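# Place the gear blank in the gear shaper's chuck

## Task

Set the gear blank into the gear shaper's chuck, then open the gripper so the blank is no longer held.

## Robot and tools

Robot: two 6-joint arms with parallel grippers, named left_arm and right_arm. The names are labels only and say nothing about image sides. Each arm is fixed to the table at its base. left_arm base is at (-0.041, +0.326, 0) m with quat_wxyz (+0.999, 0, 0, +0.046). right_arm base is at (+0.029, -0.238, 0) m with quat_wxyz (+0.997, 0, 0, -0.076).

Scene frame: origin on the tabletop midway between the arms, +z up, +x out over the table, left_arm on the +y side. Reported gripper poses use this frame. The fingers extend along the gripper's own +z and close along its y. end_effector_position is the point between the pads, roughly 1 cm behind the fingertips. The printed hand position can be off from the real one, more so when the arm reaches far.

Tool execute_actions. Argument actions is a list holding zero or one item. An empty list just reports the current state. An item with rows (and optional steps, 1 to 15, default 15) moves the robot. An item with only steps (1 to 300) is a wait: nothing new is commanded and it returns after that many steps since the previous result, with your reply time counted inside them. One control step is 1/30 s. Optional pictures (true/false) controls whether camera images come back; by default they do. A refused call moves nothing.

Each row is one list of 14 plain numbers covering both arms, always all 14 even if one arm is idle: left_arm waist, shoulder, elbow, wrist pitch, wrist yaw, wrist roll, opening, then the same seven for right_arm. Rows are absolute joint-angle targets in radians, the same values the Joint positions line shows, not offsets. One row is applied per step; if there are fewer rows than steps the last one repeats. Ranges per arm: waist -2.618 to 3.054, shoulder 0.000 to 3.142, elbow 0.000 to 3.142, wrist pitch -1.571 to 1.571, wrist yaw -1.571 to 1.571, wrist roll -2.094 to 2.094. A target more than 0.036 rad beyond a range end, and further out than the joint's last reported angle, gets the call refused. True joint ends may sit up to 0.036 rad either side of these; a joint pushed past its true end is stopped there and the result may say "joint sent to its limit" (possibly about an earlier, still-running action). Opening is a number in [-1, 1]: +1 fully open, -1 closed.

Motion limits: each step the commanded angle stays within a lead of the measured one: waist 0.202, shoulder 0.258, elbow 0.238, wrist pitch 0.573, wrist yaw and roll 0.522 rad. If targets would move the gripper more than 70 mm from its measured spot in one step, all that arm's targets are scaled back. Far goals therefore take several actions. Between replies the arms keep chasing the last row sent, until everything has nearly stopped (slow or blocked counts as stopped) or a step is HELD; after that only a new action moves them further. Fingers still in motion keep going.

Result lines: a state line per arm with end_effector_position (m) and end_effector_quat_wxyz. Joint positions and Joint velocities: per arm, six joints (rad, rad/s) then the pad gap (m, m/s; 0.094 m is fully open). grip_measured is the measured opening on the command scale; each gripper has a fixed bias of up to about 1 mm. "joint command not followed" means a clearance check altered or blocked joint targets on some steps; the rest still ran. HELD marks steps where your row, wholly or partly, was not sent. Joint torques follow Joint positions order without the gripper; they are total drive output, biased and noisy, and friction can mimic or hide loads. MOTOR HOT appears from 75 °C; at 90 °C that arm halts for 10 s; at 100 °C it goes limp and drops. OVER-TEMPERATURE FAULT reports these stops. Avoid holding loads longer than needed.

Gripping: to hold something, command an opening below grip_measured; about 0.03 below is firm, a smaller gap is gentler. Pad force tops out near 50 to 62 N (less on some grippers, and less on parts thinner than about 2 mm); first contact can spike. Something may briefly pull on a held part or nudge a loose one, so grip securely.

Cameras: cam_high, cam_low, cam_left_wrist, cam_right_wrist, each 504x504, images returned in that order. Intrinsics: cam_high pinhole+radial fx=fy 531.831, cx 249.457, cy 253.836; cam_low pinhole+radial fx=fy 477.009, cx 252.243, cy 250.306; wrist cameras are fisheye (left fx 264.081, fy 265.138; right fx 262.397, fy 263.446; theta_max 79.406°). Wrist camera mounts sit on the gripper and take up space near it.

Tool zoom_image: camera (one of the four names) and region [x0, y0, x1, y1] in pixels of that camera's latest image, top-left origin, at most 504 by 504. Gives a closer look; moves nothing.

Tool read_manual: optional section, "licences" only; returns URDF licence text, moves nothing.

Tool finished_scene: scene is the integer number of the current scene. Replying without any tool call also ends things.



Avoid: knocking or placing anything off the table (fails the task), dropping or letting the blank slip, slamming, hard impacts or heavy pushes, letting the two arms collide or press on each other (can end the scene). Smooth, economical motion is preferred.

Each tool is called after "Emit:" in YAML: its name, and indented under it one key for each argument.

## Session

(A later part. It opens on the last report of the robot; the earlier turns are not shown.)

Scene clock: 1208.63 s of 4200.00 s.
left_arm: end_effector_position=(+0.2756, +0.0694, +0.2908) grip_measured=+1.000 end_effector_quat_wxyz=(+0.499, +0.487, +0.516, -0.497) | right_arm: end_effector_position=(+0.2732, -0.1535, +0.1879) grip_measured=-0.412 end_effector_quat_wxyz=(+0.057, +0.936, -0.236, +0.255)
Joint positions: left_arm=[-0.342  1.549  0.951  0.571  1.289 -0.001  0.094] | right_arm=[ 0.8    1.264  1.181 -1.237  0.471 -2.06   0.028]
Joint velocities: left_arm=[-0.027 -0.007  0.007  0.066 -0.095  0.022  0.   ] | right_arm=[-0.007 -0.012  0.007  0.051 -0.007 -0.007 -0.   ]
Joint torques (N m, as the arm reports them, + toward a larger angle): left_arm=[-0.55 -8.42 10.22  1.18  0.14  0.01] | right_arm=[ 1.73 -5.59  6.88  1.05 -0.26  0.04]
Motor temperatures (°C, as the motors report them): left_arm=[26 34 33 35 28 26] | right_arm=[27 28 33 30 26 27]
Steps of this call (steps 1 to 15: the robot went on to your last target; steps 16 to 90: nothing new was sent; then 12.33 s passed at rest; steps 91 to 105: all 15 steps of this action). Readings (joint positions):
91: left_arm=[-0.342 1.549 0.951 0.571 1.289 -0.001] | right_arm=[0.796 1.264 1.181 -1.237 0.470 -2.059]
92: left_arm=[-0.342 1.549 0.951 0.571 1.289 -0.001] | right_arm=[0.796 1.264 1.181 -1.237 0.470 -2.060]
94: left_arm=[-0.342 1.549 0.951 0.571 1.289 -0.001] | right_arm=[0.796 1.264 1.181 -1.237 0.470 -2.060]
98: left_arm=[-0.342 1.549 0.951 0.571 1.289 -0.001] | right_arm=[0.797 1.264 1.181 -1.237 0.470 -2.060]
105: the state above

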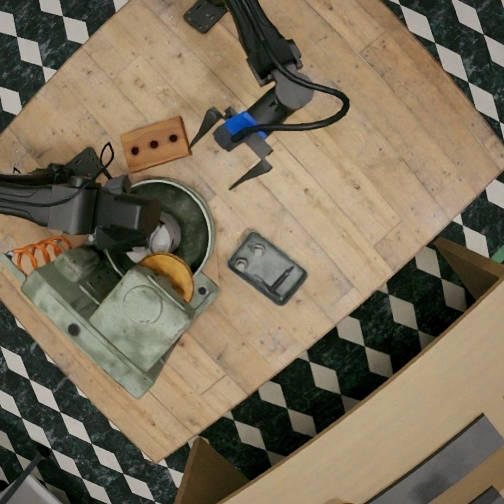

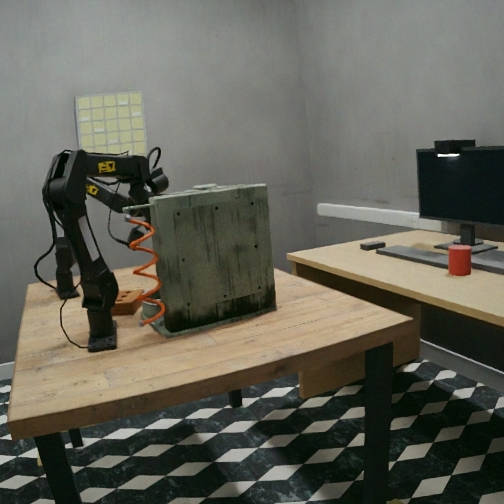

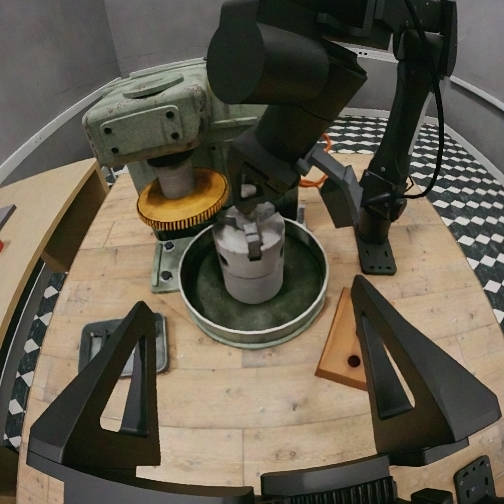

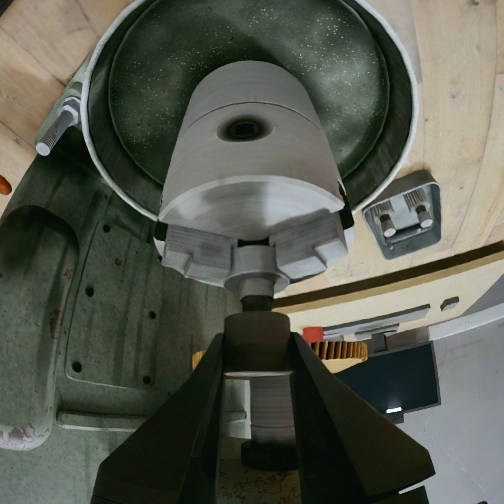

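Emit:
execute_actions:
  actions:
    - {"rows": [[-0.35,1.539,0.965,0.574,1.3,0,1,0.812,1.258,1.192,-1.238,0.445,-2.056,-0.445],[-0.35,1.539,0.965,0.574,1.3,0,1,0.804,1.262,1.186,-1.240,0.460,-2.050,-0.445],[-0.35,1.539,0.965,0.574,1.3,0,1,0.804,1.266,1.184,-1.242,0.466,-2.044,-0.445],[-0.35,1.539,0.965,0.574,1.3,0,1,0.805,1.269,1.184,-1.244,0.467,-2.038,-0.445],[-0.35,1.539,0.965,0.574,1.3,0,1,0.806,1.271,1.184,-1.245,0.468,-2.033,-0.445],[-0.35,1.539,0.965,0.574,1.3,0,1,0.807,1.273,1.184,-1.246,0.469,-2.028,-0.445],[-0.35,1.539,0.965,0.574,1.3,0,1,0.808,1.275,1.184,-1.247,0.470,-2.023,-0.445],[-0.35,1.539,0.965,0.574,1.3,0,1,0.809,1.277,1.184,-1.248,0.471,-2.018,-0.445],[-0.35,1.539,0.965,0.574,1.3,0,1,0.810,1.279,1.184,-1.249,0.472,-2.013,-0.445],[-0.35,1.539,0.965,0.574,1.3,0,1,0.811,1.281,1.184,-1.250,0.473,-2.008,-0.445],[-0.35,1.539,0.965,0.574,1.3,0,1,0.812,1.283,1.184,-1.251,0.474,-2.003,-0.445],[-0.35,1.539,0.965,0.574,1.3,0,1,0.8125,1.285,1.184,-1.252,0.475,-1.998,-0.445],[-0.35,1.539,0.965,0.574,1.3,0,1,0.813,1.287,1.184,-1.253,0.476,-1.993,-0.445],[-0.35,1.539,0.965,0.574,1.3,0,1,0.8135,1.289,1.184,-1.253,0.477,-1.988,-0.445],[-0.35,1.539,0.965,0.574,1.3,0,1,0.814,1.291,1.184,-1.253,0.478,-1.983,-0.445]], "steps": 15}
  pictures: false

Emit:
execute_actions:
  actions:
    - {"steps": 8}

Emit:
zoom_image:
  camera: "cam_right_wrist"
  region: [205, 210, 315, 330]

Scene clock: 1262.17 s of 4200.00 s.
left_arm: end_effector_position=(+0.2756, +0.0694, +0.2908) grip_measured=+1.000 end_effector_quat_wxyz=(+0.499, +0.487, +0.516, -0.497) | right_arm: end_effector_position=(+0.2734, -0.1541, +0.1876) grip_measured=-0.412 end_effector_quat_wxyz=(+0.061, +0.933, -0.245, +0.258)
Joint positions: left_arm=[-0.342  1.549  0.951  0.571  1.289 -0.001  0.094] | right_arm=[ 0.806  1.27   1.181 -1.24   0.484 -2.034  0.028]
Joint velocities: left_arm=[-0.017 -0.012 -0.002  0.066 -0.037  0.007  0.   ] | right_arm=[ 0.027  0.032  0.012 -0.066  0.022  0.095  0.001]
Joint torques (N m, as the arm reports them, + toward a larger angle): left_arm=[-0.64 -8.38 10.15  1.2   0.15  0.03] | right_arm=[ 0.38 -2.59  5.83  0.93  0.15  0.44]
Motor temperatures (°C, as the motors report them): left_arm=[26 34 33 35 28 26] | right_arm=[28 28 34 30 26 27]
Steps of this call (steps 1 to 15: the robot went on to your last target; steps 16 to 90: nothing new was sent; then 50.03 s passed at rest; steps 91 to 105: all 15 steps of this action). Readings (joint positions):
91: left_arm=[-0.342 1.549 0.951 0.571 1.289 -0.001] | right_arm=[0.800 1.264 1.181 -1.237 0.472 -2.060]
92: left_arm=[-0.342 1.549 0.951 0.571 1.289 -0.001] | right_arm=[0.800 1.264 1.181 -1.237 0.473 -2.060]
94: left_arm=[-0.342 1.549 0.951 0.571 1.289 -0.001] | right_arm=[0.800 1.264 1.181 -1.237 0.473 -2.058]
98: left_arm=[-0.342 1.549 0.951 0.571 1.289 -0.001] | right_arm=[0.800 1.264 1.181 -1.237 0.473 -2.053]
105: the state above

Scene clock: 1262.43 s of 4200.00 s.
left_arm: end_effector_position=(+0.2756, +0.0694, +0.2908) grip_measured=+1.000 end_effector_quat_wxyz=(+0.499, +0.487, +0.516, -0.497) | right_arm: end_effector_position=(+0.2734, -0.1541, +0.1876) grip_measured=-0.412 end_effector_quat_wxyz=(+0.062, +0.931, -0.248, +0.260)
Joint positions: left_arm=[-0.342  1.549  0.951  0.571  1.289 -0.001  0.094] | right_arm=[ 0.809  1.271  1.181 -1.241  0.489 -2.024  0.028]
Joint velocities: left_arm=[ 0.012 -0.022 -0.012  0.022  0.022  0.022  0.   ] | right_arm=[-0.007 -0.002 -0.012  0.022 -0.022  0.007  0.001]
Joint torques (N m, as the arm reports them, + toward a larger angle): left_arm=[-0.5  -8.35 10.19  1.18  0.13  0.  ] | right_arm=[ 0.38 -2.66  5.85  0.93  0.17  0.46]
Motor temperatures (°C, as the motors report them): left_arm=[26 34 33 35 28 26] | right_arm=[28 28 33 30 26 27]
Steps of this call (steps 1 to 8: the robot went on to your last target). Readings (joint positions):
1: left_arm=[-0.342 1.549 0.951 0.571 1.289 -0.001] | right_arm=[0.807 1.270 1.181 -1.241 0.486 -2.031]
2: left_arm=[-0.342 1.549 0.951 0.571 1.289 -0.001] | right_arm=[0.808 1.270 1.181 -1.241 0.487 -2.029]
4: left_arm=[-0.342 1.549 0.951 0.571 1.289 -0.001] | right_arm=[0.808 1.271 1.181 -1.241 0.488 -2.026]
8: the state above

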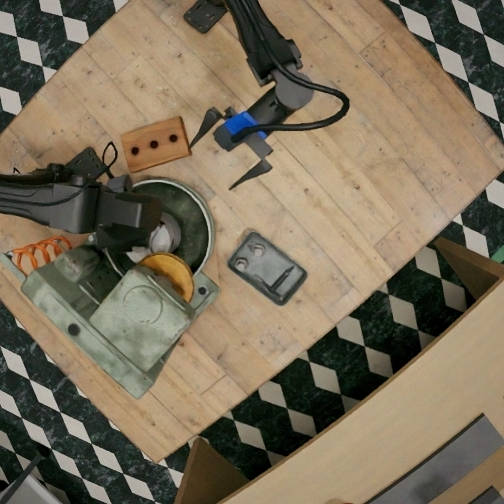

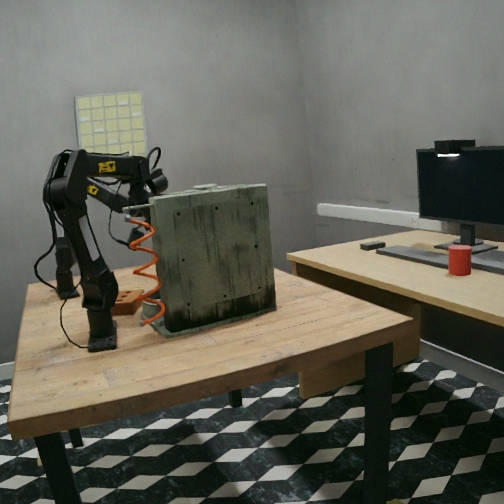

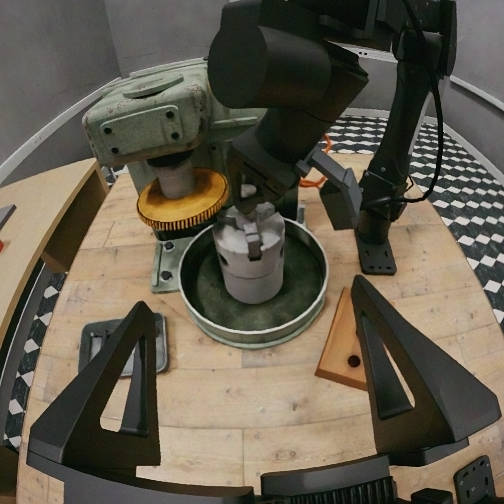

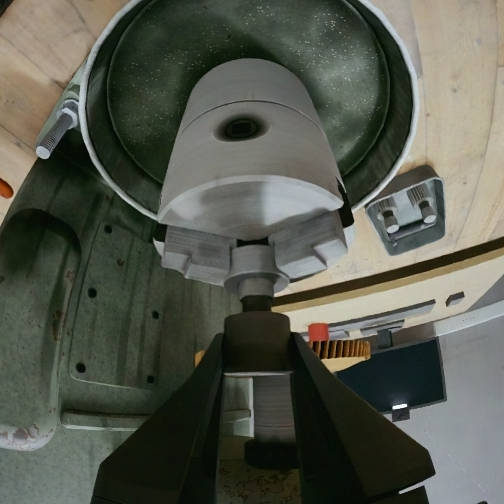

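Region (205, 210, 315, 330) of cam_right_wrist's 504x504 image, scaled by 4.200, with more detail than that image has; it fills the left 462 columns of this view, and the rest is white.

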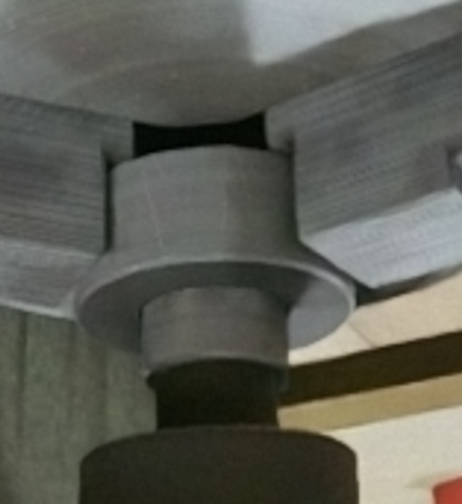

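Emit:
zoom_image:
  camera: "cam_left_wrist"
  region: [215, 165, 285, 235]

Emit:
execute_actions:
  actions:
    - {"rows": [[-0.35,1.539,0.965,0.574,1.3,0,1,0.812,1.282,1.184,-1.249,0.483,-1.998,-0.445],[-0.35,1.539,0.965,0.574,1.3,0,1,0.810,1.272,1.185,-1.245,0.488,-2.012,-0.445],[-0.35,1.539,0.965,0.574,1.3,0,1,0.809,1.263,1.186,-1.241,0.493,-2.024,-0.445]], "steps": 8}
  pictures: false

Region (215, 165, 285, 235) of cam_left_wrist's 504x504 image, scaled by 7.200, with more detail than that image has.

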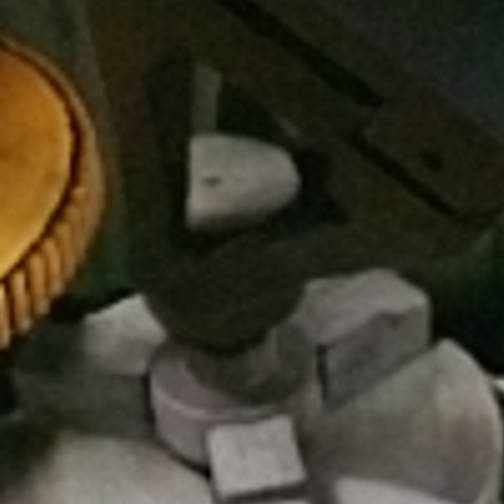

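Scene clock: 1273.23 s of 4200.00 s.
left_arm: end_effector_position=(+0.2756, +0.0694, +0.2908) grip_measured=+1.000 end_effector_quat_wxyz=(+0.499, +0.487, +0.516, -0.497) | right_arm: end_effector_position=(+0.2734, -0.1541, +0.1876) grip_measured=-0.412 end_effector_quat_wxyz=(+0.062, +0.932, -0.245, +0.260)
Joint positions: left_arm=[-0.342  1.549  0.951  0.571  1.289 -0.001  0.094] | right_arm=[ 0.809  1.271  1.181 -1.241  0.489 -2.03   0.028]
Joint velocities: left_arm=[ 0.032  0.017  0.012 -0.051 -0.037  0.007  0.   ] | right_arm=[ 0.002 -0.017 -0.022 -0.051 -0.022  0.051  0.   ]
Joint torques (N m, as the arm reports them, + toward a larger angle): left_arm=[-0.54 -8.44 10.17  1.21  0.14  0.02] | right_arm=[-0.02 -5.49  5.99  1.04  0.34  0.08]
Motor temperatures (°C, as the motors report them): left_arm=[26 34 33 35 28 26] | right_arm=[27 28 33 30 26 27]
Steps of this call (steps 1 to 30: the robot went on to your last target; steps 31 to 90: nothing new was sent; then 7.53 s passed at rest; steps 91 to 98: all 8 steps of this action). Readings (joint positions):
91: left_arm=[-0.342 1.549 0.951 0.571 1.289 -0.001] | right_arm=[0.809 1.271 1.181 -1.241 0.489 -2.024]
92: left_arm=[-0.342 1.549 0.951 0.571 1.289 -0.001] | right_arm=[0.809 1.271 1.181 -1.241 0.489 -2.025]
94: left_arm=[-0.342 1.549 0.951 0.571 1.289 -0.001] | right_arm=[0.809 1.271 1.181 -1.241 0.489 -2.029]
98: the state above

Emit:
execute_actions:
  actions:
    - {"rows": [[-0.35,1.539,0.965,0.574,1.3,0,1,0.810,1.266,1.178,-1.241,0.493,-2.030,-0.45],[-0.35,1.539,0.965,0.574,1.3,0,1,0.811,1.269,1.170,-1.241,0.492,-2.030,-0.45],[-0.35,1.539,0.965,0.574,1.3,0,1,0.812,1.272,1.163,-1.244,0.485,-2.030,-0.45],[-0.35,1.539,0.965,0.574,1.3,0,1,0.813,1.273,1.157,-1.251,0.472,-2.030,-0.45],[-0.35,1.539,0.965,0.574,1.3,0,1,0.814,1.274,1.151,-1.258,0.459,-2.030,-0.45],[-0.35,1.539,0.965,0.574,1.3,0,1,0.815,1.275,1.145,-1.265,0.446,-2.030,-0.45],[-0.35,1.539,0.965,0.574,1.3,0,1,0.816,1.276,1.139,-1.272,0.433,-2.030,-0.45],[-0.35,1.539,0.965,0.574,1.3,0,1,0.817,1.277,1.133,-1.279,0.420,-2.030,-0.45],[-0.35,1.539,0.965,0.574,1.3,0,1,0.818,1.278,1.127,-1.286,0.407,-2.030,-0.45],[-0.35,1.539,0.965,0.574,1.3,0,1,0.819,1.279,1.121,-1.293,0.394,-2.030,-0.45],[-0.35,1.539,0.965,0.574,1.3,0,1,0.820,1.280,1.115,-1.300,0.381,-2.030,-0.45]], "steps": 15}
  pictures: false

Scene clock: 1304.43 s of 4200.00 s.
left_arm: end_effector_position=(+0.2756, +0.0694, +0.2908) grip_measured=+1.000 end_effector_quat_wxyz=(+0.499, +0.487, +0.516, -0.497) | right_arm: end_effector_position=(+0.2726, -0.1540, +0.1863) grip_measured=-0.412 end_effector_quat_wxyz=(+0.063, +0.933, -0.243, +0.257)
Joint positions: left_arm=[-0.342  1.549  0.951  0.571  1.289 -0.001  0.094] | right_arm=[ 0.809  1.271  1.178 -1.241  0.486 -2.033  0.028]
Joint velocities: left_arm=[ 0.002 -0.002 -0.017 -0.037 -0.022  0.007  0.   ] | right_arm=[-0.027  0.012 -0.002 -0.007  0.007  0.037 -0.001]
Joint torques (N m, as the arm reports them, + toward a larger angle): left_arm=[-0.54 -8.45 10.14  1.21  0.12  0.01] | right_arm=[ 0.87 -3.73  1.74  0.51 -0.87  0.05]
Motor temperatures (°C, as the motors report them): left_arm=[26 34 33 35 28 26] | right_arm=[27 28 33 30 26 27]
Steps of this call (steps 1 to 15: the robot went on to your last target; steps 16 to 90: nothing new was sent; then 27.70 s passed at rest; steps 91 to 105: all 15 steps of this action). Readings (joint positions):
91: left_arm=[-0.342 1.549 0.951 0.571 1.289 -0.001] | right_arm=[0.809 1.271 1.181 -1.241 0.489 -2.031]
92: left_arm=[-0.342 1.549 0.951 0.571 1.289 -0.001] | right_arm=[0.809 1.271 1.181 -1.241 0.489 -2.031]
94: left_arm=[-0.342 1.549 0.951 0.571 1.289 -0.001] | right_arm=[0.809 1.271 1.181 -1.241 0.489 -2.032]
98: left_arm=[-0.342 1.549 0.951 0.571 1.289 -0.001] | right_arm=[0.809 1.271 1.180 -1.242 0.487 -2.033]
105: the state above

Emit:
execute_actions:
  actions:
    - {"rows": [[-0.35,1.539,0.965,0.574,1.3,0,1,0.821,1.281,1.110,-1.306,0.370,-2.033,-0.45],[-0.35,1.539,0.965,0.574,1.3,0,1,0.822,1.282,1.105,-1.312,0.359,-2.033,-0.45],[-0.35,1.539,0.965,0.574,1.3,0,1,0.823,1.283,1.100,-1.318,0.348,-2.033,-0.45],[-0.35,1.539,0.965,0.574,1.3,0,1,0.824,1.284,1.095,-1.324,0.337,-2.033,-0.45],[-0.35,1.539,0.965,0.574,1.3,0,1,0.825,1.285,1.090,-1.330,0.326,-2.033,-0.45],[-0.35,1.539,0.965,0.574,1.3,0,1,0.825,1.285,1.090,-1.345,0.326,-2.033,-0.45],[-0.35,1.539,0.965,0.574,1.3,0,1,0.825,1.285,1.090,-1.360,0.326,-2.033,-0.45],[-0.35,1.539,0.965,0.574,1.3,0,1,0.825,1.285,1.090,-1.375,0.326,-2.033,-0.45],[-0.35,1.539,0.965,0.574,1.3,0,1,0.825,1.285,1.090,-1.390,0.326,-2.033,-0.45]], "steps": 15}

Emit:
zoom_image:
  camera: "cam_right_wrist"
  region: [205, 210, 315, 330]

Scene clock: 1311.00 s of 4200.00 s.
left_arm: end_effector_position=(+0.2756, +0.0694, +0.2908) grip_measured=+1.000 end_effector_quat_wxyz=(+0.499, +0.487, +0.516, -0.497) | right_arm: end_effector_position=(+0.2718, -0.1538, +0.1794) grip_measured=-0.412 end_effector_quat_wxyz=(+0.065, +0.934, -0.242, +0.254)
Joint positions: left_arm=[-0.342  1.549  0.951  0.571  1.289 -0.001  0.094] | right_arm=[ 0.81   1.271  1.153 -1.223  0.483 -2.034  0.028]
Joint velocities: left_arm=[ 0.002 -0.012 -0.007 -0.007 -0.066 -0.007  0.   ] | right_arm=[-0.002  0.022 -0.085  0.007 -0.007  0.081 -0.001]
Joint torques (N m, as the arm reports them, + toward a larger angle): left_arm=[-0.57 -8.47 10.22  1.2   0.12  0.  ] | right_arm=[ 1.22 -3.24  2.06 -0.56 -1.45  0.04]
Motor temperatures (°C, as the motors report them): left_arm=[26 34 33 35 28 26] | right_arm=[27 28 32 30 26 27]
Steps of this call (steps 1 to 15: the robot went on to your last target; steps 16 to 90: nothing new was sent; then 3.07 s passed at rest; steps 91 to 105: all 15 steps of this action). Readings (joint positions):
91: left_arm=[-0.342 1.549 0.951 0.571 1.289 -0.001] | right_arm=[0.809 1.271 1.178 -1.241 0.486 -2.033]
92: left_arm=[-0.342 1.549 0.951 0.571 1.289 -0.001] | right_arm=[0.809 1.271 1.178 -1.241 0.485 -2.033]
94: left_arm=[-0.342 1.549 0.951 0.571 1.289 -0.001] | right_arm=[0.809 1.271 1.177 -1.241 0.484 -2.034]
98: left_arm=[-0.342 1.549 0.951 0.571 1.289 -0.001] | right_arm=[0.810 1.271 1.169 -1.237 0.483 -2.034]
105: the state above

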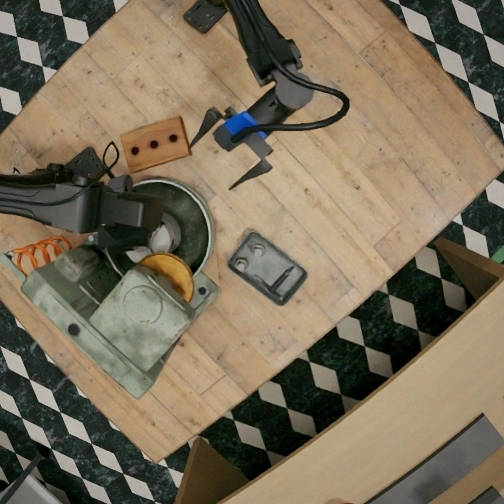

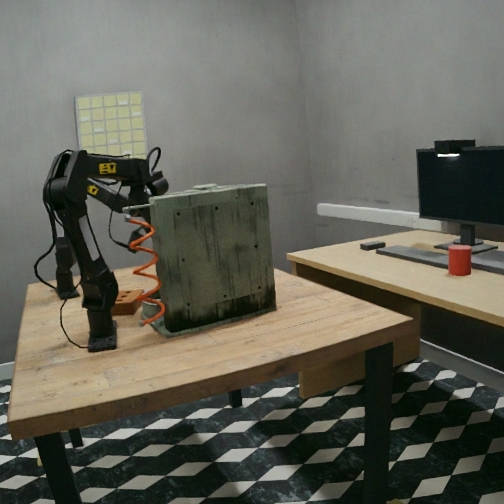

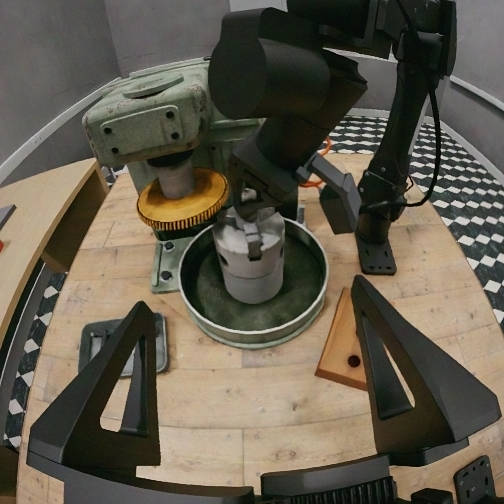

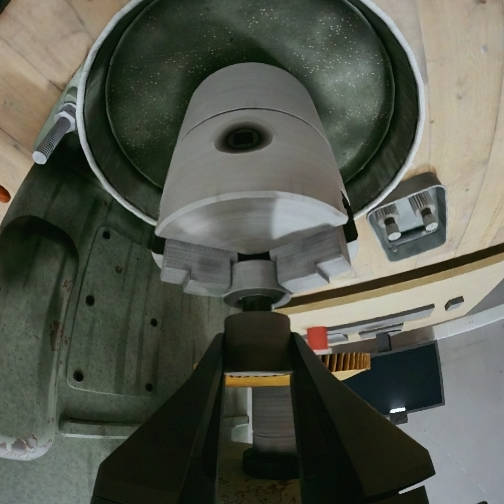

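Region (205, 210, 315, 330) of cam_right_wrist's 504x504 image, scaled by 4.200, with more detail than that image has; it fills the left 462 columns of this view, and the rest is white.

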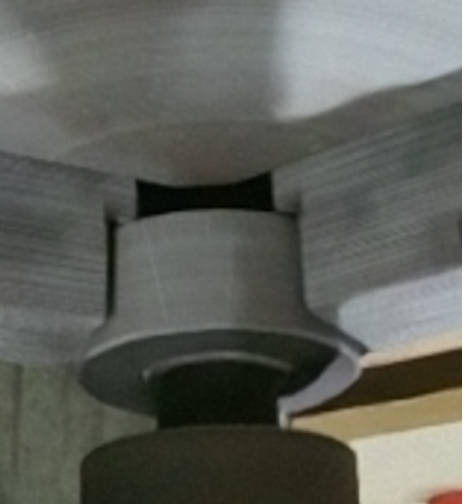

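Emit:
execute_actions:
  actions: []

Scene clock: 1327.43 s of 4200.00 s.
left_arm: end_effector_position=(+0.2756, +0.0694, +0.2908) grip_measured=+1.000 end_effector_quat_wxyz=(+0.499, +0.487, +0.516, -0.497) | right_arm: end_effector_position=(+0.2718, -0.1538, +0.1778) grip_measured=-0.412 end_effector_quat_wxyz=(+0.065, +0.934, -0.242, +0.254)
Joint positions: left_arm=[-0.342  1.549  0.951  0.571  1.289 -0.001  0.094] | right_arm=[ 0.81   1.271  1.147 -1.218  0.482 -2.034  0.028]
Joint velocities: left_arm=[-0.002  0.007  0.007 -0.154  0.081  0.11   0.   ] | right_arm=[ 0.002 -0.002 -0.007 -0.11   0.037 -0.037 -0.002]
Joint torques (N m, as the arm reports them, + toward a larger angle): left_arm=[-0.56 -8.37 10.07  1.21  0.12  0.01] | right_arm=[ 1.19 -3.27  2.16 -0.52 -1.44  0.02]
Motor temperatures (°C, as the motors report them): left_arm=[26 34 33 35 28 26] | right_arm=[27 28 32 30 28 27]
Steps of this call (steps 1 to 15: the robot went on to your last target; steps 16 to 90: nothing new was sent; then 13.43 s passed at rest). Readings (joint positions):
1: left_arm=[-0.342 1.549 0.951 0.571 1.289 -0.001] | right_arm=[0.810 1.271 1.150 -1.221 0.483 -2.034]
2: left_arm=[-0.342 1.549 0.951 0.571 1.289 -0.001] | right_arm=[0.810 1.271 1.148 -1.219 0.482 -2.034]
4: left_arm=[-0.342 1.549 0.951 0.571 1.289 -0.001] | right_arm=[0.810 1.271 1.147 -1.218 0.482 -2.034]
8: left_arm=[-0.342 1.549 0.951 0.571 1.289 -0.001] | right_arm=[0.810 1.271 1.147 -1.218 0.482 -2.034]
90: the state above
All arms were judged still, so your last target was given up. Only a new action makes them travel on or press farther. Fingers that are still opening or closing keep moving.

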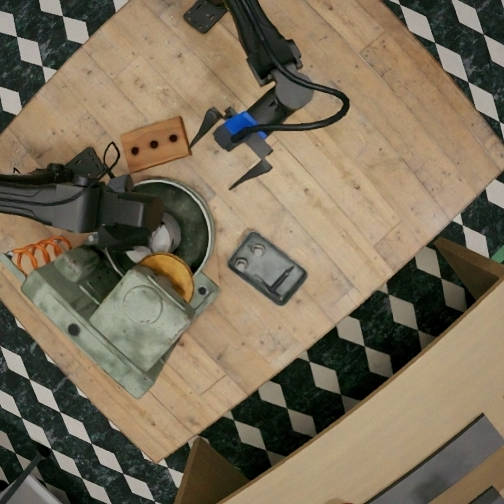

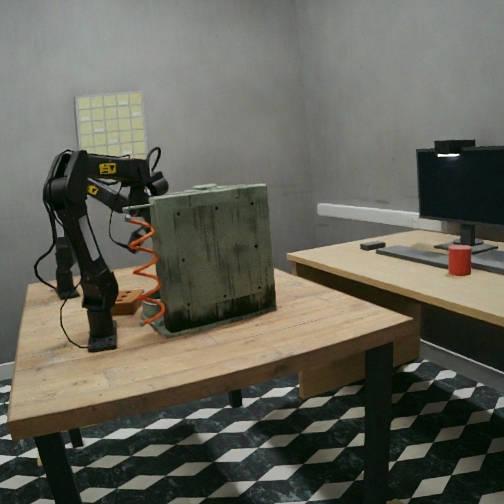

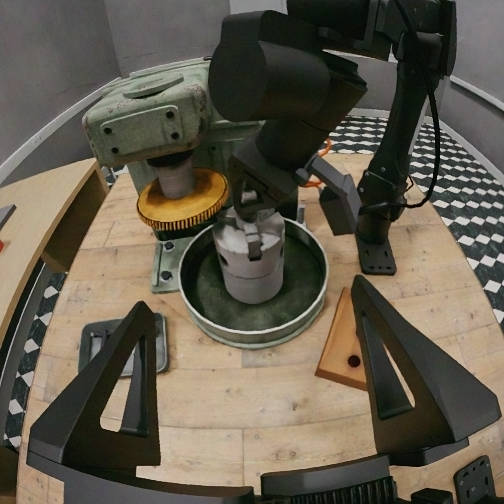

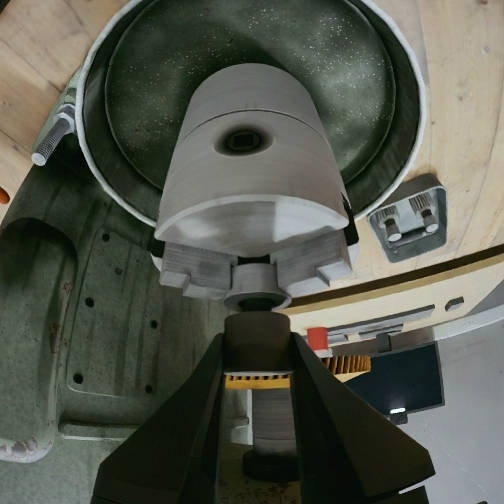

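Emit:
zoom_image:
  camera: "cam_right_wrist"
  region: [205, 240, 315, 360]

Emit:
zoom_image:
  camera: "cam_left_wrist"
  region: [200, 160, 310, 270]

Region (205, 240, 315, 360) of cam_right_wrist's 504x504 image, scaled by 4.200, with more detail than that image has; it fills the left 462 columns of this view, and the rest is white.

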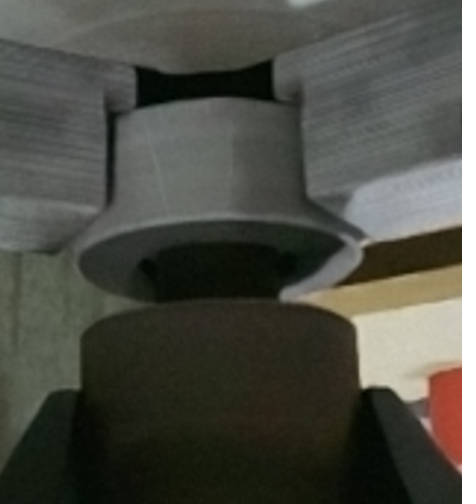

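Region (200, 160, 310, 270) of cam_left_wrist's 504x504 image, scaled by 4.582, with more detail than that image has.

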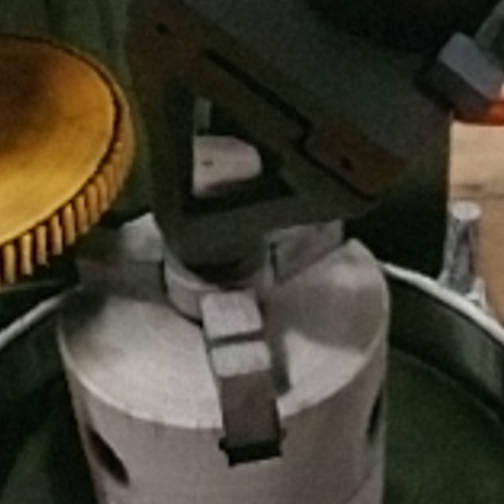

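Emit:
execute_actions:
  actions:
    - {"rows": [[-0.35,1.539,0.965,0.574,1.3,0,1, 0.825,1.283,1.100,-1.340,0.340,-2.033,-0.45],[-0.35,1.539,0.965,0.574,1.3,0,1, 0.825,1.282,1.090,-1.335,0.335,-2.033,-0.45],[-0.35,1.539,0.965,0.574,1.3,0,1, 0.825,1.281,1.085,-1.330,0.330,-2.033,-0.45],[-0.35,1.539,0.965,0.574,1.3,0,1, 0.825,1.280,1.080,-1.330,0.326,-2.033,-0.45],[-0.35,1.539,0.965,0.574,1.3,0,1, 0.825,1.280,1.075,-1.330,0.326,-2.033,-0.45],[-0.35,1.539,0.965,0.574,1.3,0,1, 0.825,1.280,1.070,-1.330,0.326,-2.033,-0.45],[-0.35,1.539,0.965,0.574,1.3,0,1, 0.825,1.280,1.065,-1.330,0.326,-2.033,-0.45]], "steps": 15}

Scene clock: 1338.43 s of 4200.00 s.
left_arm: end_effector_position=(+0.2756, +0.0694, +0.2908) grip_measured=+1.000 end_effector_quat_wxyz=(+0.499, +0.487, +0.516, -0.497) | right_arm: end_effector_position=(+0.2721, -0.1535, +0.1711) grip_measured=-0.412 end_effector_quat_wxyz=(+0.065, +0.934, -0.242, +0.253)
Joint positions: left_arm=[-0.342  1.549  0.951  0.571  1.289 -0.001  0.094] | right_arm=[ 0.81   1.271  1.12  -1.192  0.482 -2.034  0.028]
Joint velocities: left_arm=[ 0.002  0.007 -0.007  0.066  0.037  0.022  0.   ] | right_arm=[-0.002 -0.002  0.002  0.007 -0.007  0.022  0.   ]
Joint torques (N m, as the arm reports them, + toward a larger angle): left_arm=[-0.57 -8.36 10.15  1.21  0.13  0.01] | right_arm=[ 1.17 -3.79  2.29 -0.23 -1.43  0.02]
Motor temperatures (°C, as the motors report them): left_arm=[26 34 33 35 28 26] | right_arm=[27 28 31 30 29 27]
Steps of this call (steps 1 to 90: nothing new was sent; then 7.50 s passed at rest; steps 91 to 105: all 15 steps of this action). Readings (joint positions):
91: left_arm=[-0.342 1.549 0.951 0.571 1.289 -0.001] | right_arm=[0.810 1.271 1.147 -1.216 0.482 -2.034]
92: left_arm=[-0.342 1.549 0.951 0.571 1.289 -0.001] | right_arm=[0.810 1.271 1.147 -1.216 0.482 -2.034]
94: left_arm=[-0.342 1.549 0.951 0.571 1.289 -0.001] | right_arm=[0.810 1.271 1.141 -1.212 0.482 -2.034]
98: left_arm=[-0.342 1.549 0.951 0.571 1.289 -0.001] | right_arm=[0.810 1.271 1.126 -1.198 0.482 -2.034]
105: the state above

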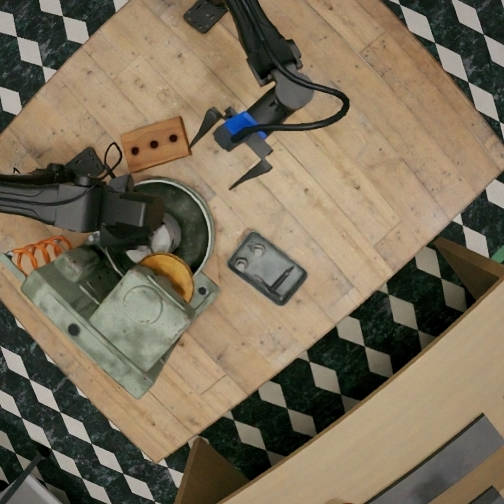

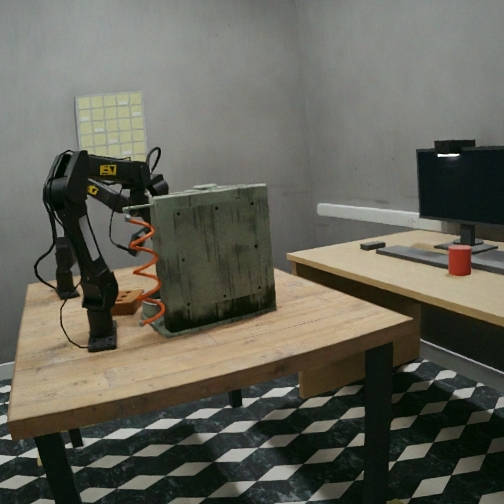

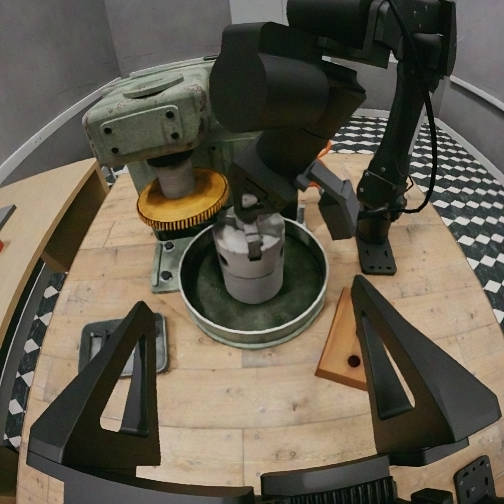

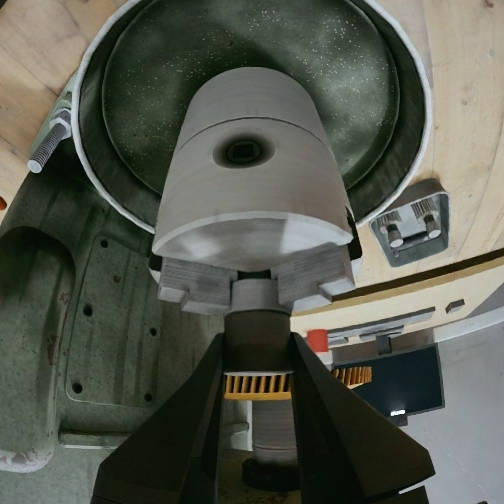

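Emit:
zoom_image:
  camera: "cam_right_wrist"
  region: [205, 250, 315, 370]

Region (205, 250, 315, 370) of cam_right_wrist's 504x504 image, scaled by 4.200, with more detail than that image has; it fills the left 462 columns of this view, and the rest is white.

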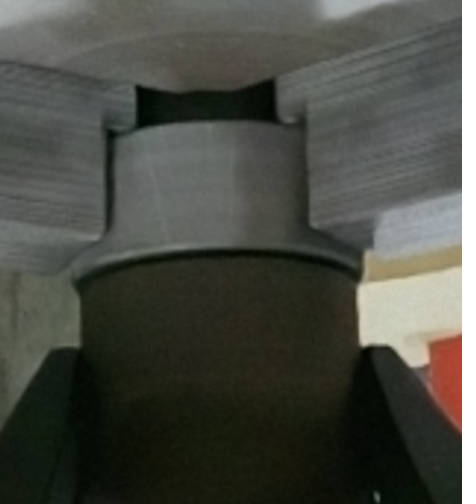

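Emit:
execute_actions:
  actions:
    - {"rows": [[-0.35,1.539,0.965,0.574,1.3,0,1, 0.823,1.277,1.075,-1.305,0.350,-2.033,-0.45],[-0.35,1.539,0.965,0.574,1.3,0,1, 0.821,1.275,1.085,-1.285,0.375,-2.033,-0.45],[-0.35,1.539,0.965,0.574,1.3,0,1, 0.819,1.272,1.093,-1.265,0.400,-2.033,-0.45],[-0.35,1.539,0.965,0.574,1.3,0,1, 0.817,1.270,1.101,-1.245,0.425,-2.033,-0.45],[-0.35,1.539,0.965,0.574,1.3,0,1, 0.815,1.267,1.109,-1.228,0.445,-2.033,-0.45],[-0.35,1.539,0.965,0.574,1.3,0,1, 0.813,1.265,1.115,-1.212,0.465,-2.033,-0.45],[-0.35,1.539,0.965,0.574,1.3,0,1, 0.811,1.263,1.121,-1.200,0.478,-2.033,-0.45],[-0.35,1.539,0.965,0.574,1.3,0,1, 0.810,1.262,1.125,-1.192,0.486,-2.034,-0.45]], "steps": 15}
  pictures: false

Emit:
execute_actions:
  actions:
    - {"rows": [[-0.35,1.539,0.965,0.574,1.3,0,1, 0.810,1.262,1.125,-1.192,0.486,-2.034,-0.42],[-0.35,1.539,0.965,0.574,1.3,0,1, 0.810,1.262,1.125,-1.192,0.486,-2.034,-0.40],[-0.35,1.539,0.965,0.574,1.3,0,1, 0.810,1.262,1.125,-1.192,0.486,-2.034,-0.37],[-0.35,1.539,0.965,0.574,1.3,0,1, 0.810,1.262,1.125,-1.192,0.486,-2.034,-0.34],[-0.35,1.539,0.965,0.574,1.3,0,1, 0.810,1.262,1.125,-1.192,0.486,-2.034,-0.30],[-0.35,1.539,0.965,0.574,1.3,0,1, 0.810,1.262,1.125,-1.192,0.486,-2.034,-0.26],[-0.35,1.539,0.965,0.574,1.3,0,1, 0.810,1.262,1.125,-1.192,0.486,-2.034,-0.22],[-0.35,1.539,0.965,0.574,1.3,0,1, 0.810,1.262,1.125,-1.192,0.486,-2.034,-0.18]], "steps": 15}

Scene clock: 1351.00 s of 4200.00 s.
left_arm: end_effector_position=(+0.2756, +0.0694, +0.2908) grip_measured=+1.000 end_effector_quat_wxyz=(+0.499, +0.487, +0.516, -0.497) | right_arm: end_effector_position=(+0.2734, -0.1538, +0.1715) grip_measured=-0.412 end_effector_quat_wxyz=(+0.066, +0.933, -0.242, +0.257)
Joint positions: left_arm=[-0.342  1.549  0.951  0.571  1.289 -0.001  0.094] | right_arm=[ 0.81   1.271  1.119 -1.187  0.489 -2.034  0.028]
Joint velocities: left_arm=[ 0.012  0.017  0.002 -0.007 -0.125  0.007  0.   ] | right_arm=[-0.007  0.017  0.017  0.022 -0.051 -0.007 -0.001]
Joint torques (N m, as the arm reports them, + toward a larger angle): left_arm=[-0.59 -8.39 10.14  1.22  0.13  0.03] | right_arm=[ 0.01 -5.63  6.1   0.97  0.26  0.  ]
Motor temperatures (°C, as the motors report them): left_arm=[26 34 33 35 28 26] | right_arm=[27 28 31 30 29 27]
Steps of this call (steps 1 to 15: the robot went on to your last target; steps 16 to 90: nothing new was sent; then 9.07 s passed at rest; steps 91 to 105: all 15 steps of this action). Readings (joint positions):
91: left_arm=[-0.342 1.549 0.951 0.571 1.289 -0.001] | right_arm=[0.810 1.271 1.119 -1.191 0.482 -2.034]
92: left_arm=[-0.342 1.549 0.951 0.571 1.289 -0.001] | right_arm=[0.810 1.271 1.119 -1.190 0.483 -2.034]
94: left_arm=[-0.342 1.549 0.951 0.571 1.289 -0.001] | right_arm=[0.810 1.271 1.119 -1.188 0.486 -2.034]
98: left_arm=[-0.342 1.549 0.951 0.571 1.289 -0.001] | right_arm=[0.810 1.271 1.119 -1.187 0.489 -2.034]
105: the state above

Scene clock: 1351.50 s of 4200.00 s.
left_arm: end_effector_position=(+0.2756, +0.0694, +0.2908) grip_measured=+1.000 end_effector_quat_wxyz=(+0.499, +0.487, +0.516, -0.497) | right_arm: end_effector_position=(+0.2734, -0.1538, +0.1715) grip_measured=-0.181 end_effector_quat_wxyz=(+0.066, +0.933, -0.242, +0.257)
Joint positions: left_arm=[-0.342  1.549  0.951  0.571  1.289 -0.001  0.094] | right_arm=[ 0.81   1.271  1.119 -1.187  0.489 -2.034  0.038]
Joint velocities: left_arm=[ 0.007 -0.012 -0.017  0.037 -0.007  0.037  0.   ] | right_arm=[-0.007  0.007 -0.012 -0.022 -0.007 -0.007 -0.   ]
Joint torques (N m, as the arm reports them, + toward a larger angle): left_arm=[-0.54 -8.4  10.16  1.21  0.14  0.01] | right_arm=[ 0.   -5.61  6.12  0.98  0.26  0.01]
Motor temperatures (°C, as the motors report them): left_arm=[26 34 33 35 28 26] | right_arm=[27 28 31 30 29 27]
Steps of this call (steps 1 to 15: all 15 steps of this action). Readings (joint positions):
1: left_arm=[-0.342 1.549 0.951 0.571 1.289 -0.001] | right_arm=[0.810 1.271 1.119 -1.187 0.489 -2.034]
2: left_arm=[-0.342 1.549 0.951 0.571 1.289 -0.001] | right_arm=[0.810 1.271 1.119 -1.187 0.489 -2.034]
4: left_arm=[-0.342 1.549 0.951 0.571 1.289 -0.001] | right_arm=[0.810 1.271 1.119 -1.187 0.489 -2.034]
8: left_arm=[-0.342 1.549 0.951 0.571 1.289 -0.001] | right_arm=[0.810 1.271 1.119 -1.187 0.489 -2.034]
15: the state above

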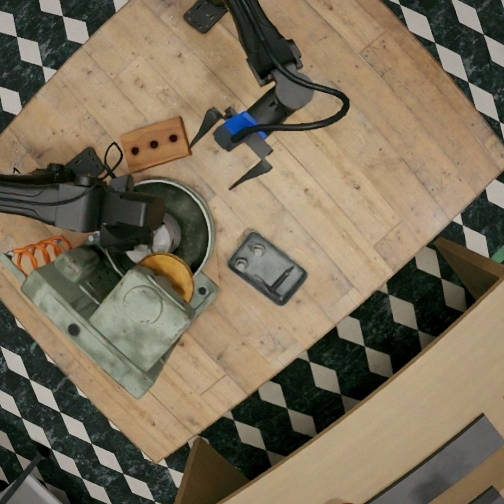

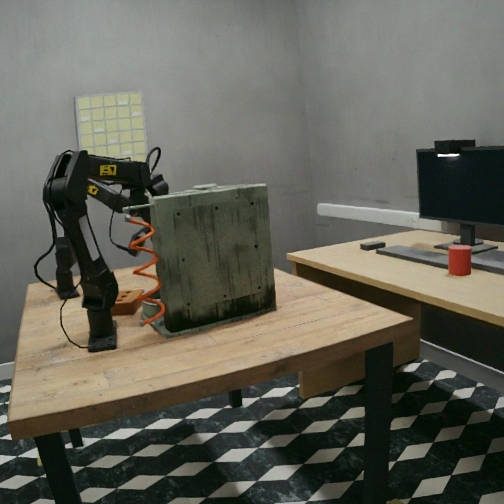

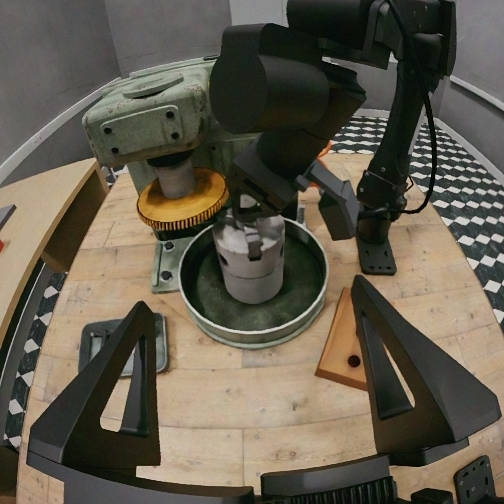

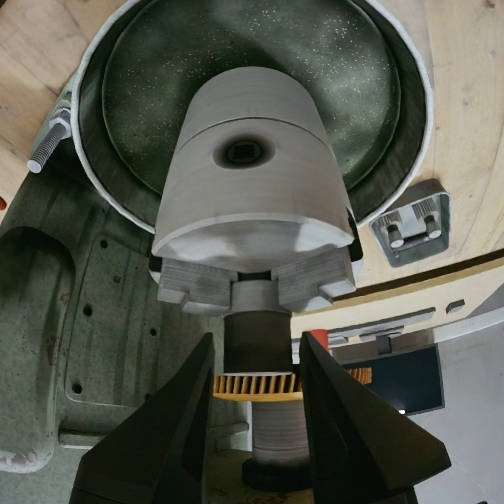

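Emit:
execute_actions:
  actions:
    - {"rows": [[-0.35,1.539,0.965,0.574,1.3,0,1, 0.810,1.276,1.145,-1.190,0.489,-2.034,-0.18],[-0.35,1.539,0.965,0.574,1.3,0,1, 0.810,1.279,1.158,-1.205,0.489,-2.034,-0.18],[-0.35,1.539,0.965,0.574,1.3,0,1, 0.810,1.281,1.171,-1.217,0.489,-2.034,-0.18],[-0.35,1.539,0.965,0.574,1.3,0,1, 0.810,1.283,1.184,-1.229,0.489,-2.034,-0.18],[-0.35,1.539,0.965,0.574,1.3,0,1, 0.810,1.284,1.197,-1.241,0.489,-2.034,-0.18],[-0.35,1.539,0.965,0.574,1.3,0,1, 0.810,1.286,1.210,-1.252,0.489,-2.034,-0.18],[-0.35,1.539,0.965,0.574,1.3,0,1, 0.810,1.288,1.223,-1.264,0.489,-2.034,-0.18],[-0.35,1.539,0.965,0.574,1.3,0,1, 0.810,1.290,1.236,-1.275,0.489,-2.034,-0.18],[-0.35,1.539,0.965,0.574,1.3,0,1, 0.810,1.292,1.249,-1.287,0.489,-2.034,-0.18],[-0.35,1.539,0.965,0.574,1.3,0,1, 0.810,1.294,1.262,-1.298,0.489,-2.034,-0.18],[-0.35,1.539,0.965,0.574,1.3,0,1, 0.810,1.296,1.275,-1.310,0.489,-2.034,-0.18],[-0.35,1.539,0.965,0.574,1.3,0,1, 0.810,1.298,1.288,-1.321,0.489,-2.034,-0.18],[-0.35,1.539,0.965,0.574,1.3,0,1, 0.810,1.299,1.301,-1.333,0.489,-2.034,-0.18],[-0.35,1.539,0.965,0.574,1.3,0,1, 0.810,1.300,1.312,-1.343,0.489,-2.034,-0.18],[-0.35,1.539,0.965,0.574,1.3,0,1, 0.810,1.300,1.320,-1.350,0.489,-2.034,-0.18]], "steps": 15}

Scene clock: 1369.63 s of 4200.00 s.
left_arm: end_effector_position=(+0.2756, +0.0694, +0.2908) grip_measured=+1.000 end_effector_quat_wxyz=(+0.499, +0.487, +0.516, -0.497) | right_arm: end_effector_position=(+0.2797, -0.1489, +0.2103) grip_measured=-0.181 end_effector_quat_wxyz=(+0.048, +0.929, -0.247, +0.271)
Joint positions: left_arm=[-0.342  1.549  0.951  0.571  1.289 -0.001  0.094] | right_arm=[ 0.81   1.284  1.274 -1.282  0.489 -2.034  0.038]
Joint velocities: left_arm=[-0.007  0.017 -0.002  0.022  0.081  0.022  0.   ] | right_arm=[-0.007  0.051  0.286 -0.3   -0.022  0.051 -0.002]
Joint torques (N m, as the arm reports them, + toward a larger angle): left_arm=[-0.55 -8.44 10.13  1.16  0.12  0.02] | right_arm=[ 0.02 -3.62  7.52  0.86  0.29  0.  ]
Motor temperatures (°C, as the motors report them): left_arm=[26 34 33 35 28 26] | right_arm=[27 28 32 30 28 27]
Steps of this call (steps 1 to 15: the robot went on to your last target; steps 16 to 90: nothing new was sent; then 14.63 s passed at rest; steps 91 to 105: all 15 steps of this action). Readings (joint positions):
91: left_arm=[-0.342 1.549 0.951 0.571 1.289 -0.001] | right_arm=[0.810 1.271 1.119 -1.187 0.489 -2.034]
92: left_arm=[-0.342 1.549 0.951 0.571 1.289 -0.001] | right_arm=[0.810 1.271 1.119 -1.187 0.489 -2.034]
94: left_arm=[-0.342 1.549 0.951 0.571 1.289 -0.001] | right_arm=[0.810 1.271 1.127 -1.193 0.489 -2.034]
98: left_arm=[-0.342 1.549 0.951 0.571 1.289 -0.001] | right_arm=[0.810 1.271 1.180 -1.219 0.489 -2.034]
105: the state above

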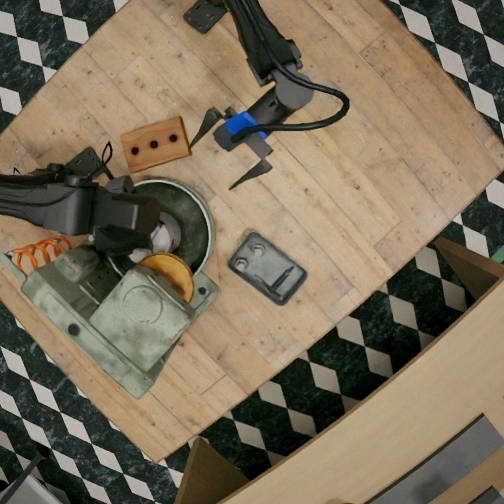

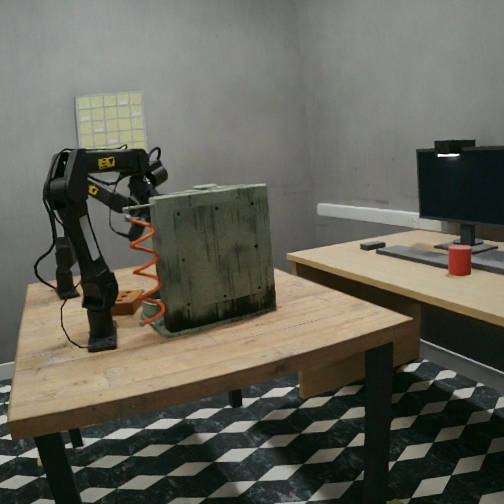

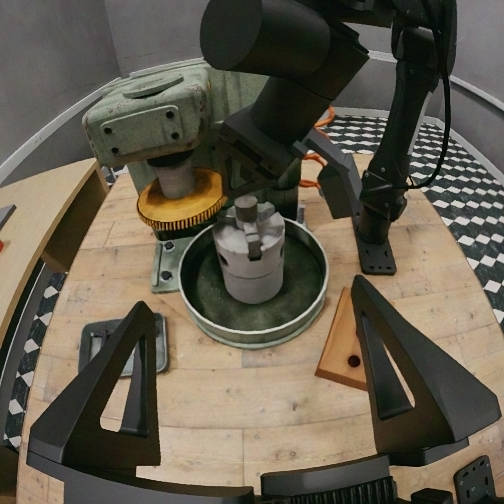

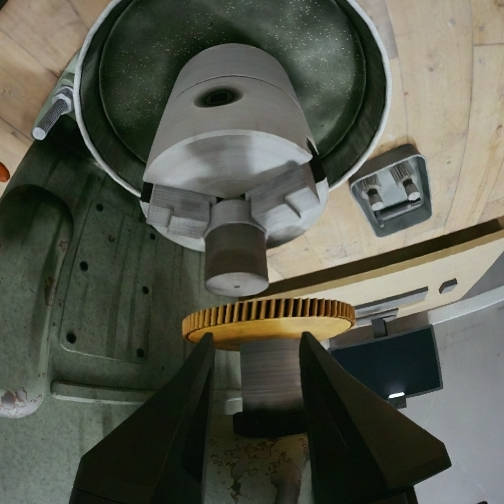

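Emit:
execute_actions:
  actions:
    - {"rows": [[-0.35,1.539,0.965,0.574,1.3,0,1, 0.815,1.270,1.320,-1.355,0.489,-2.034,-0.18],[-0.35,1.539,0.965,0.574,1.3,0,1, 0.820,1.255,1.320,-1.365,0.489,-2.034,-0.18],[-0.35,1.539,0.965,0.574,1.3,0,1, 0.826,1.240,1.318,-1.375,0.489,-2.034,-0.18],[-0.35,1.539,0.965,0.574,1.3,0,1, 0.832,1.225,1.315,-1.385,0.489,-2.034,-0.18],[-0.35,1.539,0.965,0.574,1.3,0,1, 0.838,1.210,1.310,-1.395,0.489,-2.034,-0.18],[-0.35,1.539,0.965,0.574,1.3,0,1, 0.844,1.195,1.305,-1.405,0.489,-2.034,-0.18],[-0.35,1.539,0.965,0.574,1.3,0,1, 0.850,1.180,1.300,-1.415,0.489,-2.034,-0.18],[-0.35,1.539,0.965,0.574,1.3,0,1, 0.856,1.165,1.295,-1.425,0.489,-2.034,-0.18],[-0.35,1.539,0.965,0.574,1.3,0,1, 0.862,1.150,1.290,-1.435,0.489,-2.034,-0.18],[-0.35,1.539,0.965,0.574,1.3,0,1, 0.868,1.140,1.285,-1.440,0.489,-2.034,-0.18]], "steps": 15}

Scene clock: 1377.37 s of 4200.00 s.
left_arm: end_effector_position=(+0.2756, +0.0694, +0.2908) grip_measured=+1.000 end_effector_quat_wxyz=(+0.499, +0.487, +0.516, -0.497) | right_arm: end_effector_position=(+0.2450, -0.1624, +0.2362) grip_measured=-0.181 end_effector_quat_wxyz=(+0.032, +0.933, -0.227, +0.278)
Joint positions: left_arm=[-0.342  1.549  0.951  0.571  1.289 -0.001  0.094] | right_arm=[ 0.858  1.151  1.292 -1.41   0.489 -2.034  0.038]
Joint velocities: left_arm=[-0.012 -0.017 -0.012 -0.022  0.022 -0.051  0.   ] | right_arm=[ 0.017 -0.007 -0.012 -0.037 -0.007  0.022  0.   ]
Joint torques (N m, as the arm reports them, + toward a larger angle): left_arm=[-0.58 -8.44 10.14  1.19  0.13  0.  ] | right_arm=[ 0.78 -4.12  5.07  0.94  0.31  0.  ]
Motor temperatures (°C, as the motors report them): left_arm=[26 34 33 35 28 26] | right_arm=[27 28 33 30 27 27]
Steps of this call (steps 1 to 30: the robot went on to your last target; steps 31 to 90: nothing new was sent; then 4.23 s passed at rest; steps 91 to 105: all 15 steps of this action). Readings (joint positions):
91: left_arm=[-0.342 1.549 0.951 0.571 1.289 -0.001] | right_arm=[0.810 1.286 1.292 -1.325 0.489 -2.034]
92: left_arm=[-0.342 1.549 0.951 0.571 1.289 -0.001] | right_arm=[0.810 1.286 1.292 -1.327 0.489 -2.034]
94: left_arm=[-0.342 1.549 0.951 0.571 1.289 -0.001] | right_arm=[0.813 1.278 1.292 -1.333 0.489 -2.034]
98: left_arm=[-0.342 1.549 0.951 0.571 1.289 -0.001] | right_arm=[0.837 1.222 1.292 -1.358 0.489 -2.034]
105: the state above

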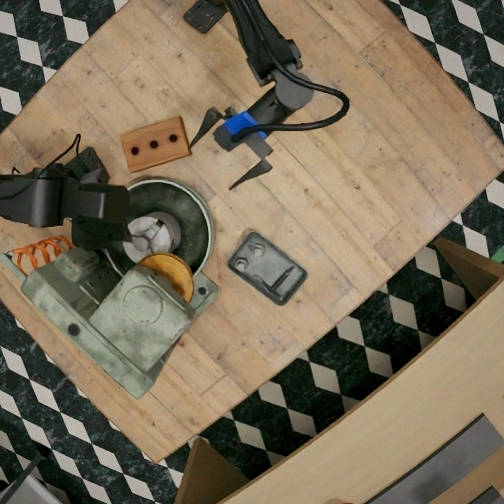

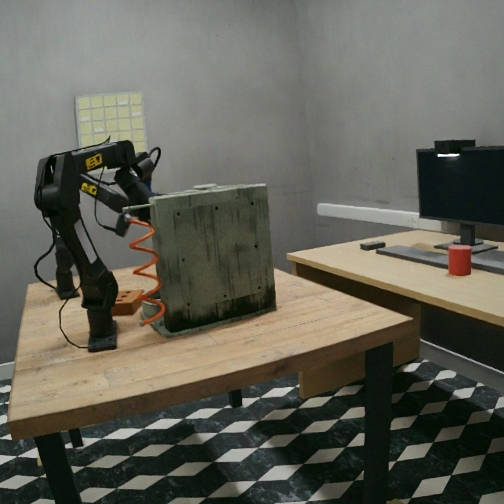

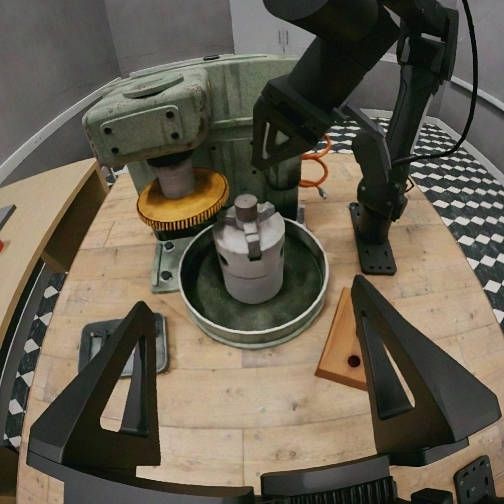

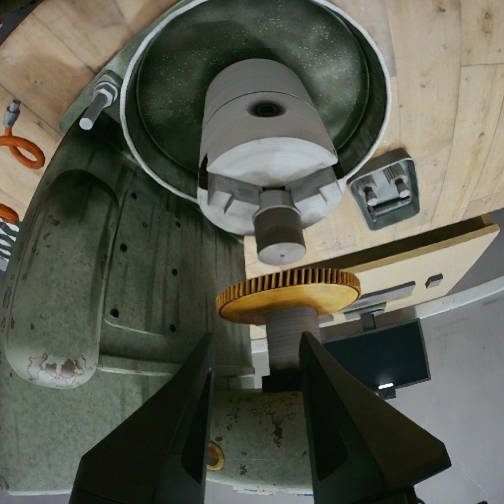

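The blank is seated in the chuck and released.

Emit:
finished_scene:
  scene: 1

The scene is finished: the task was done.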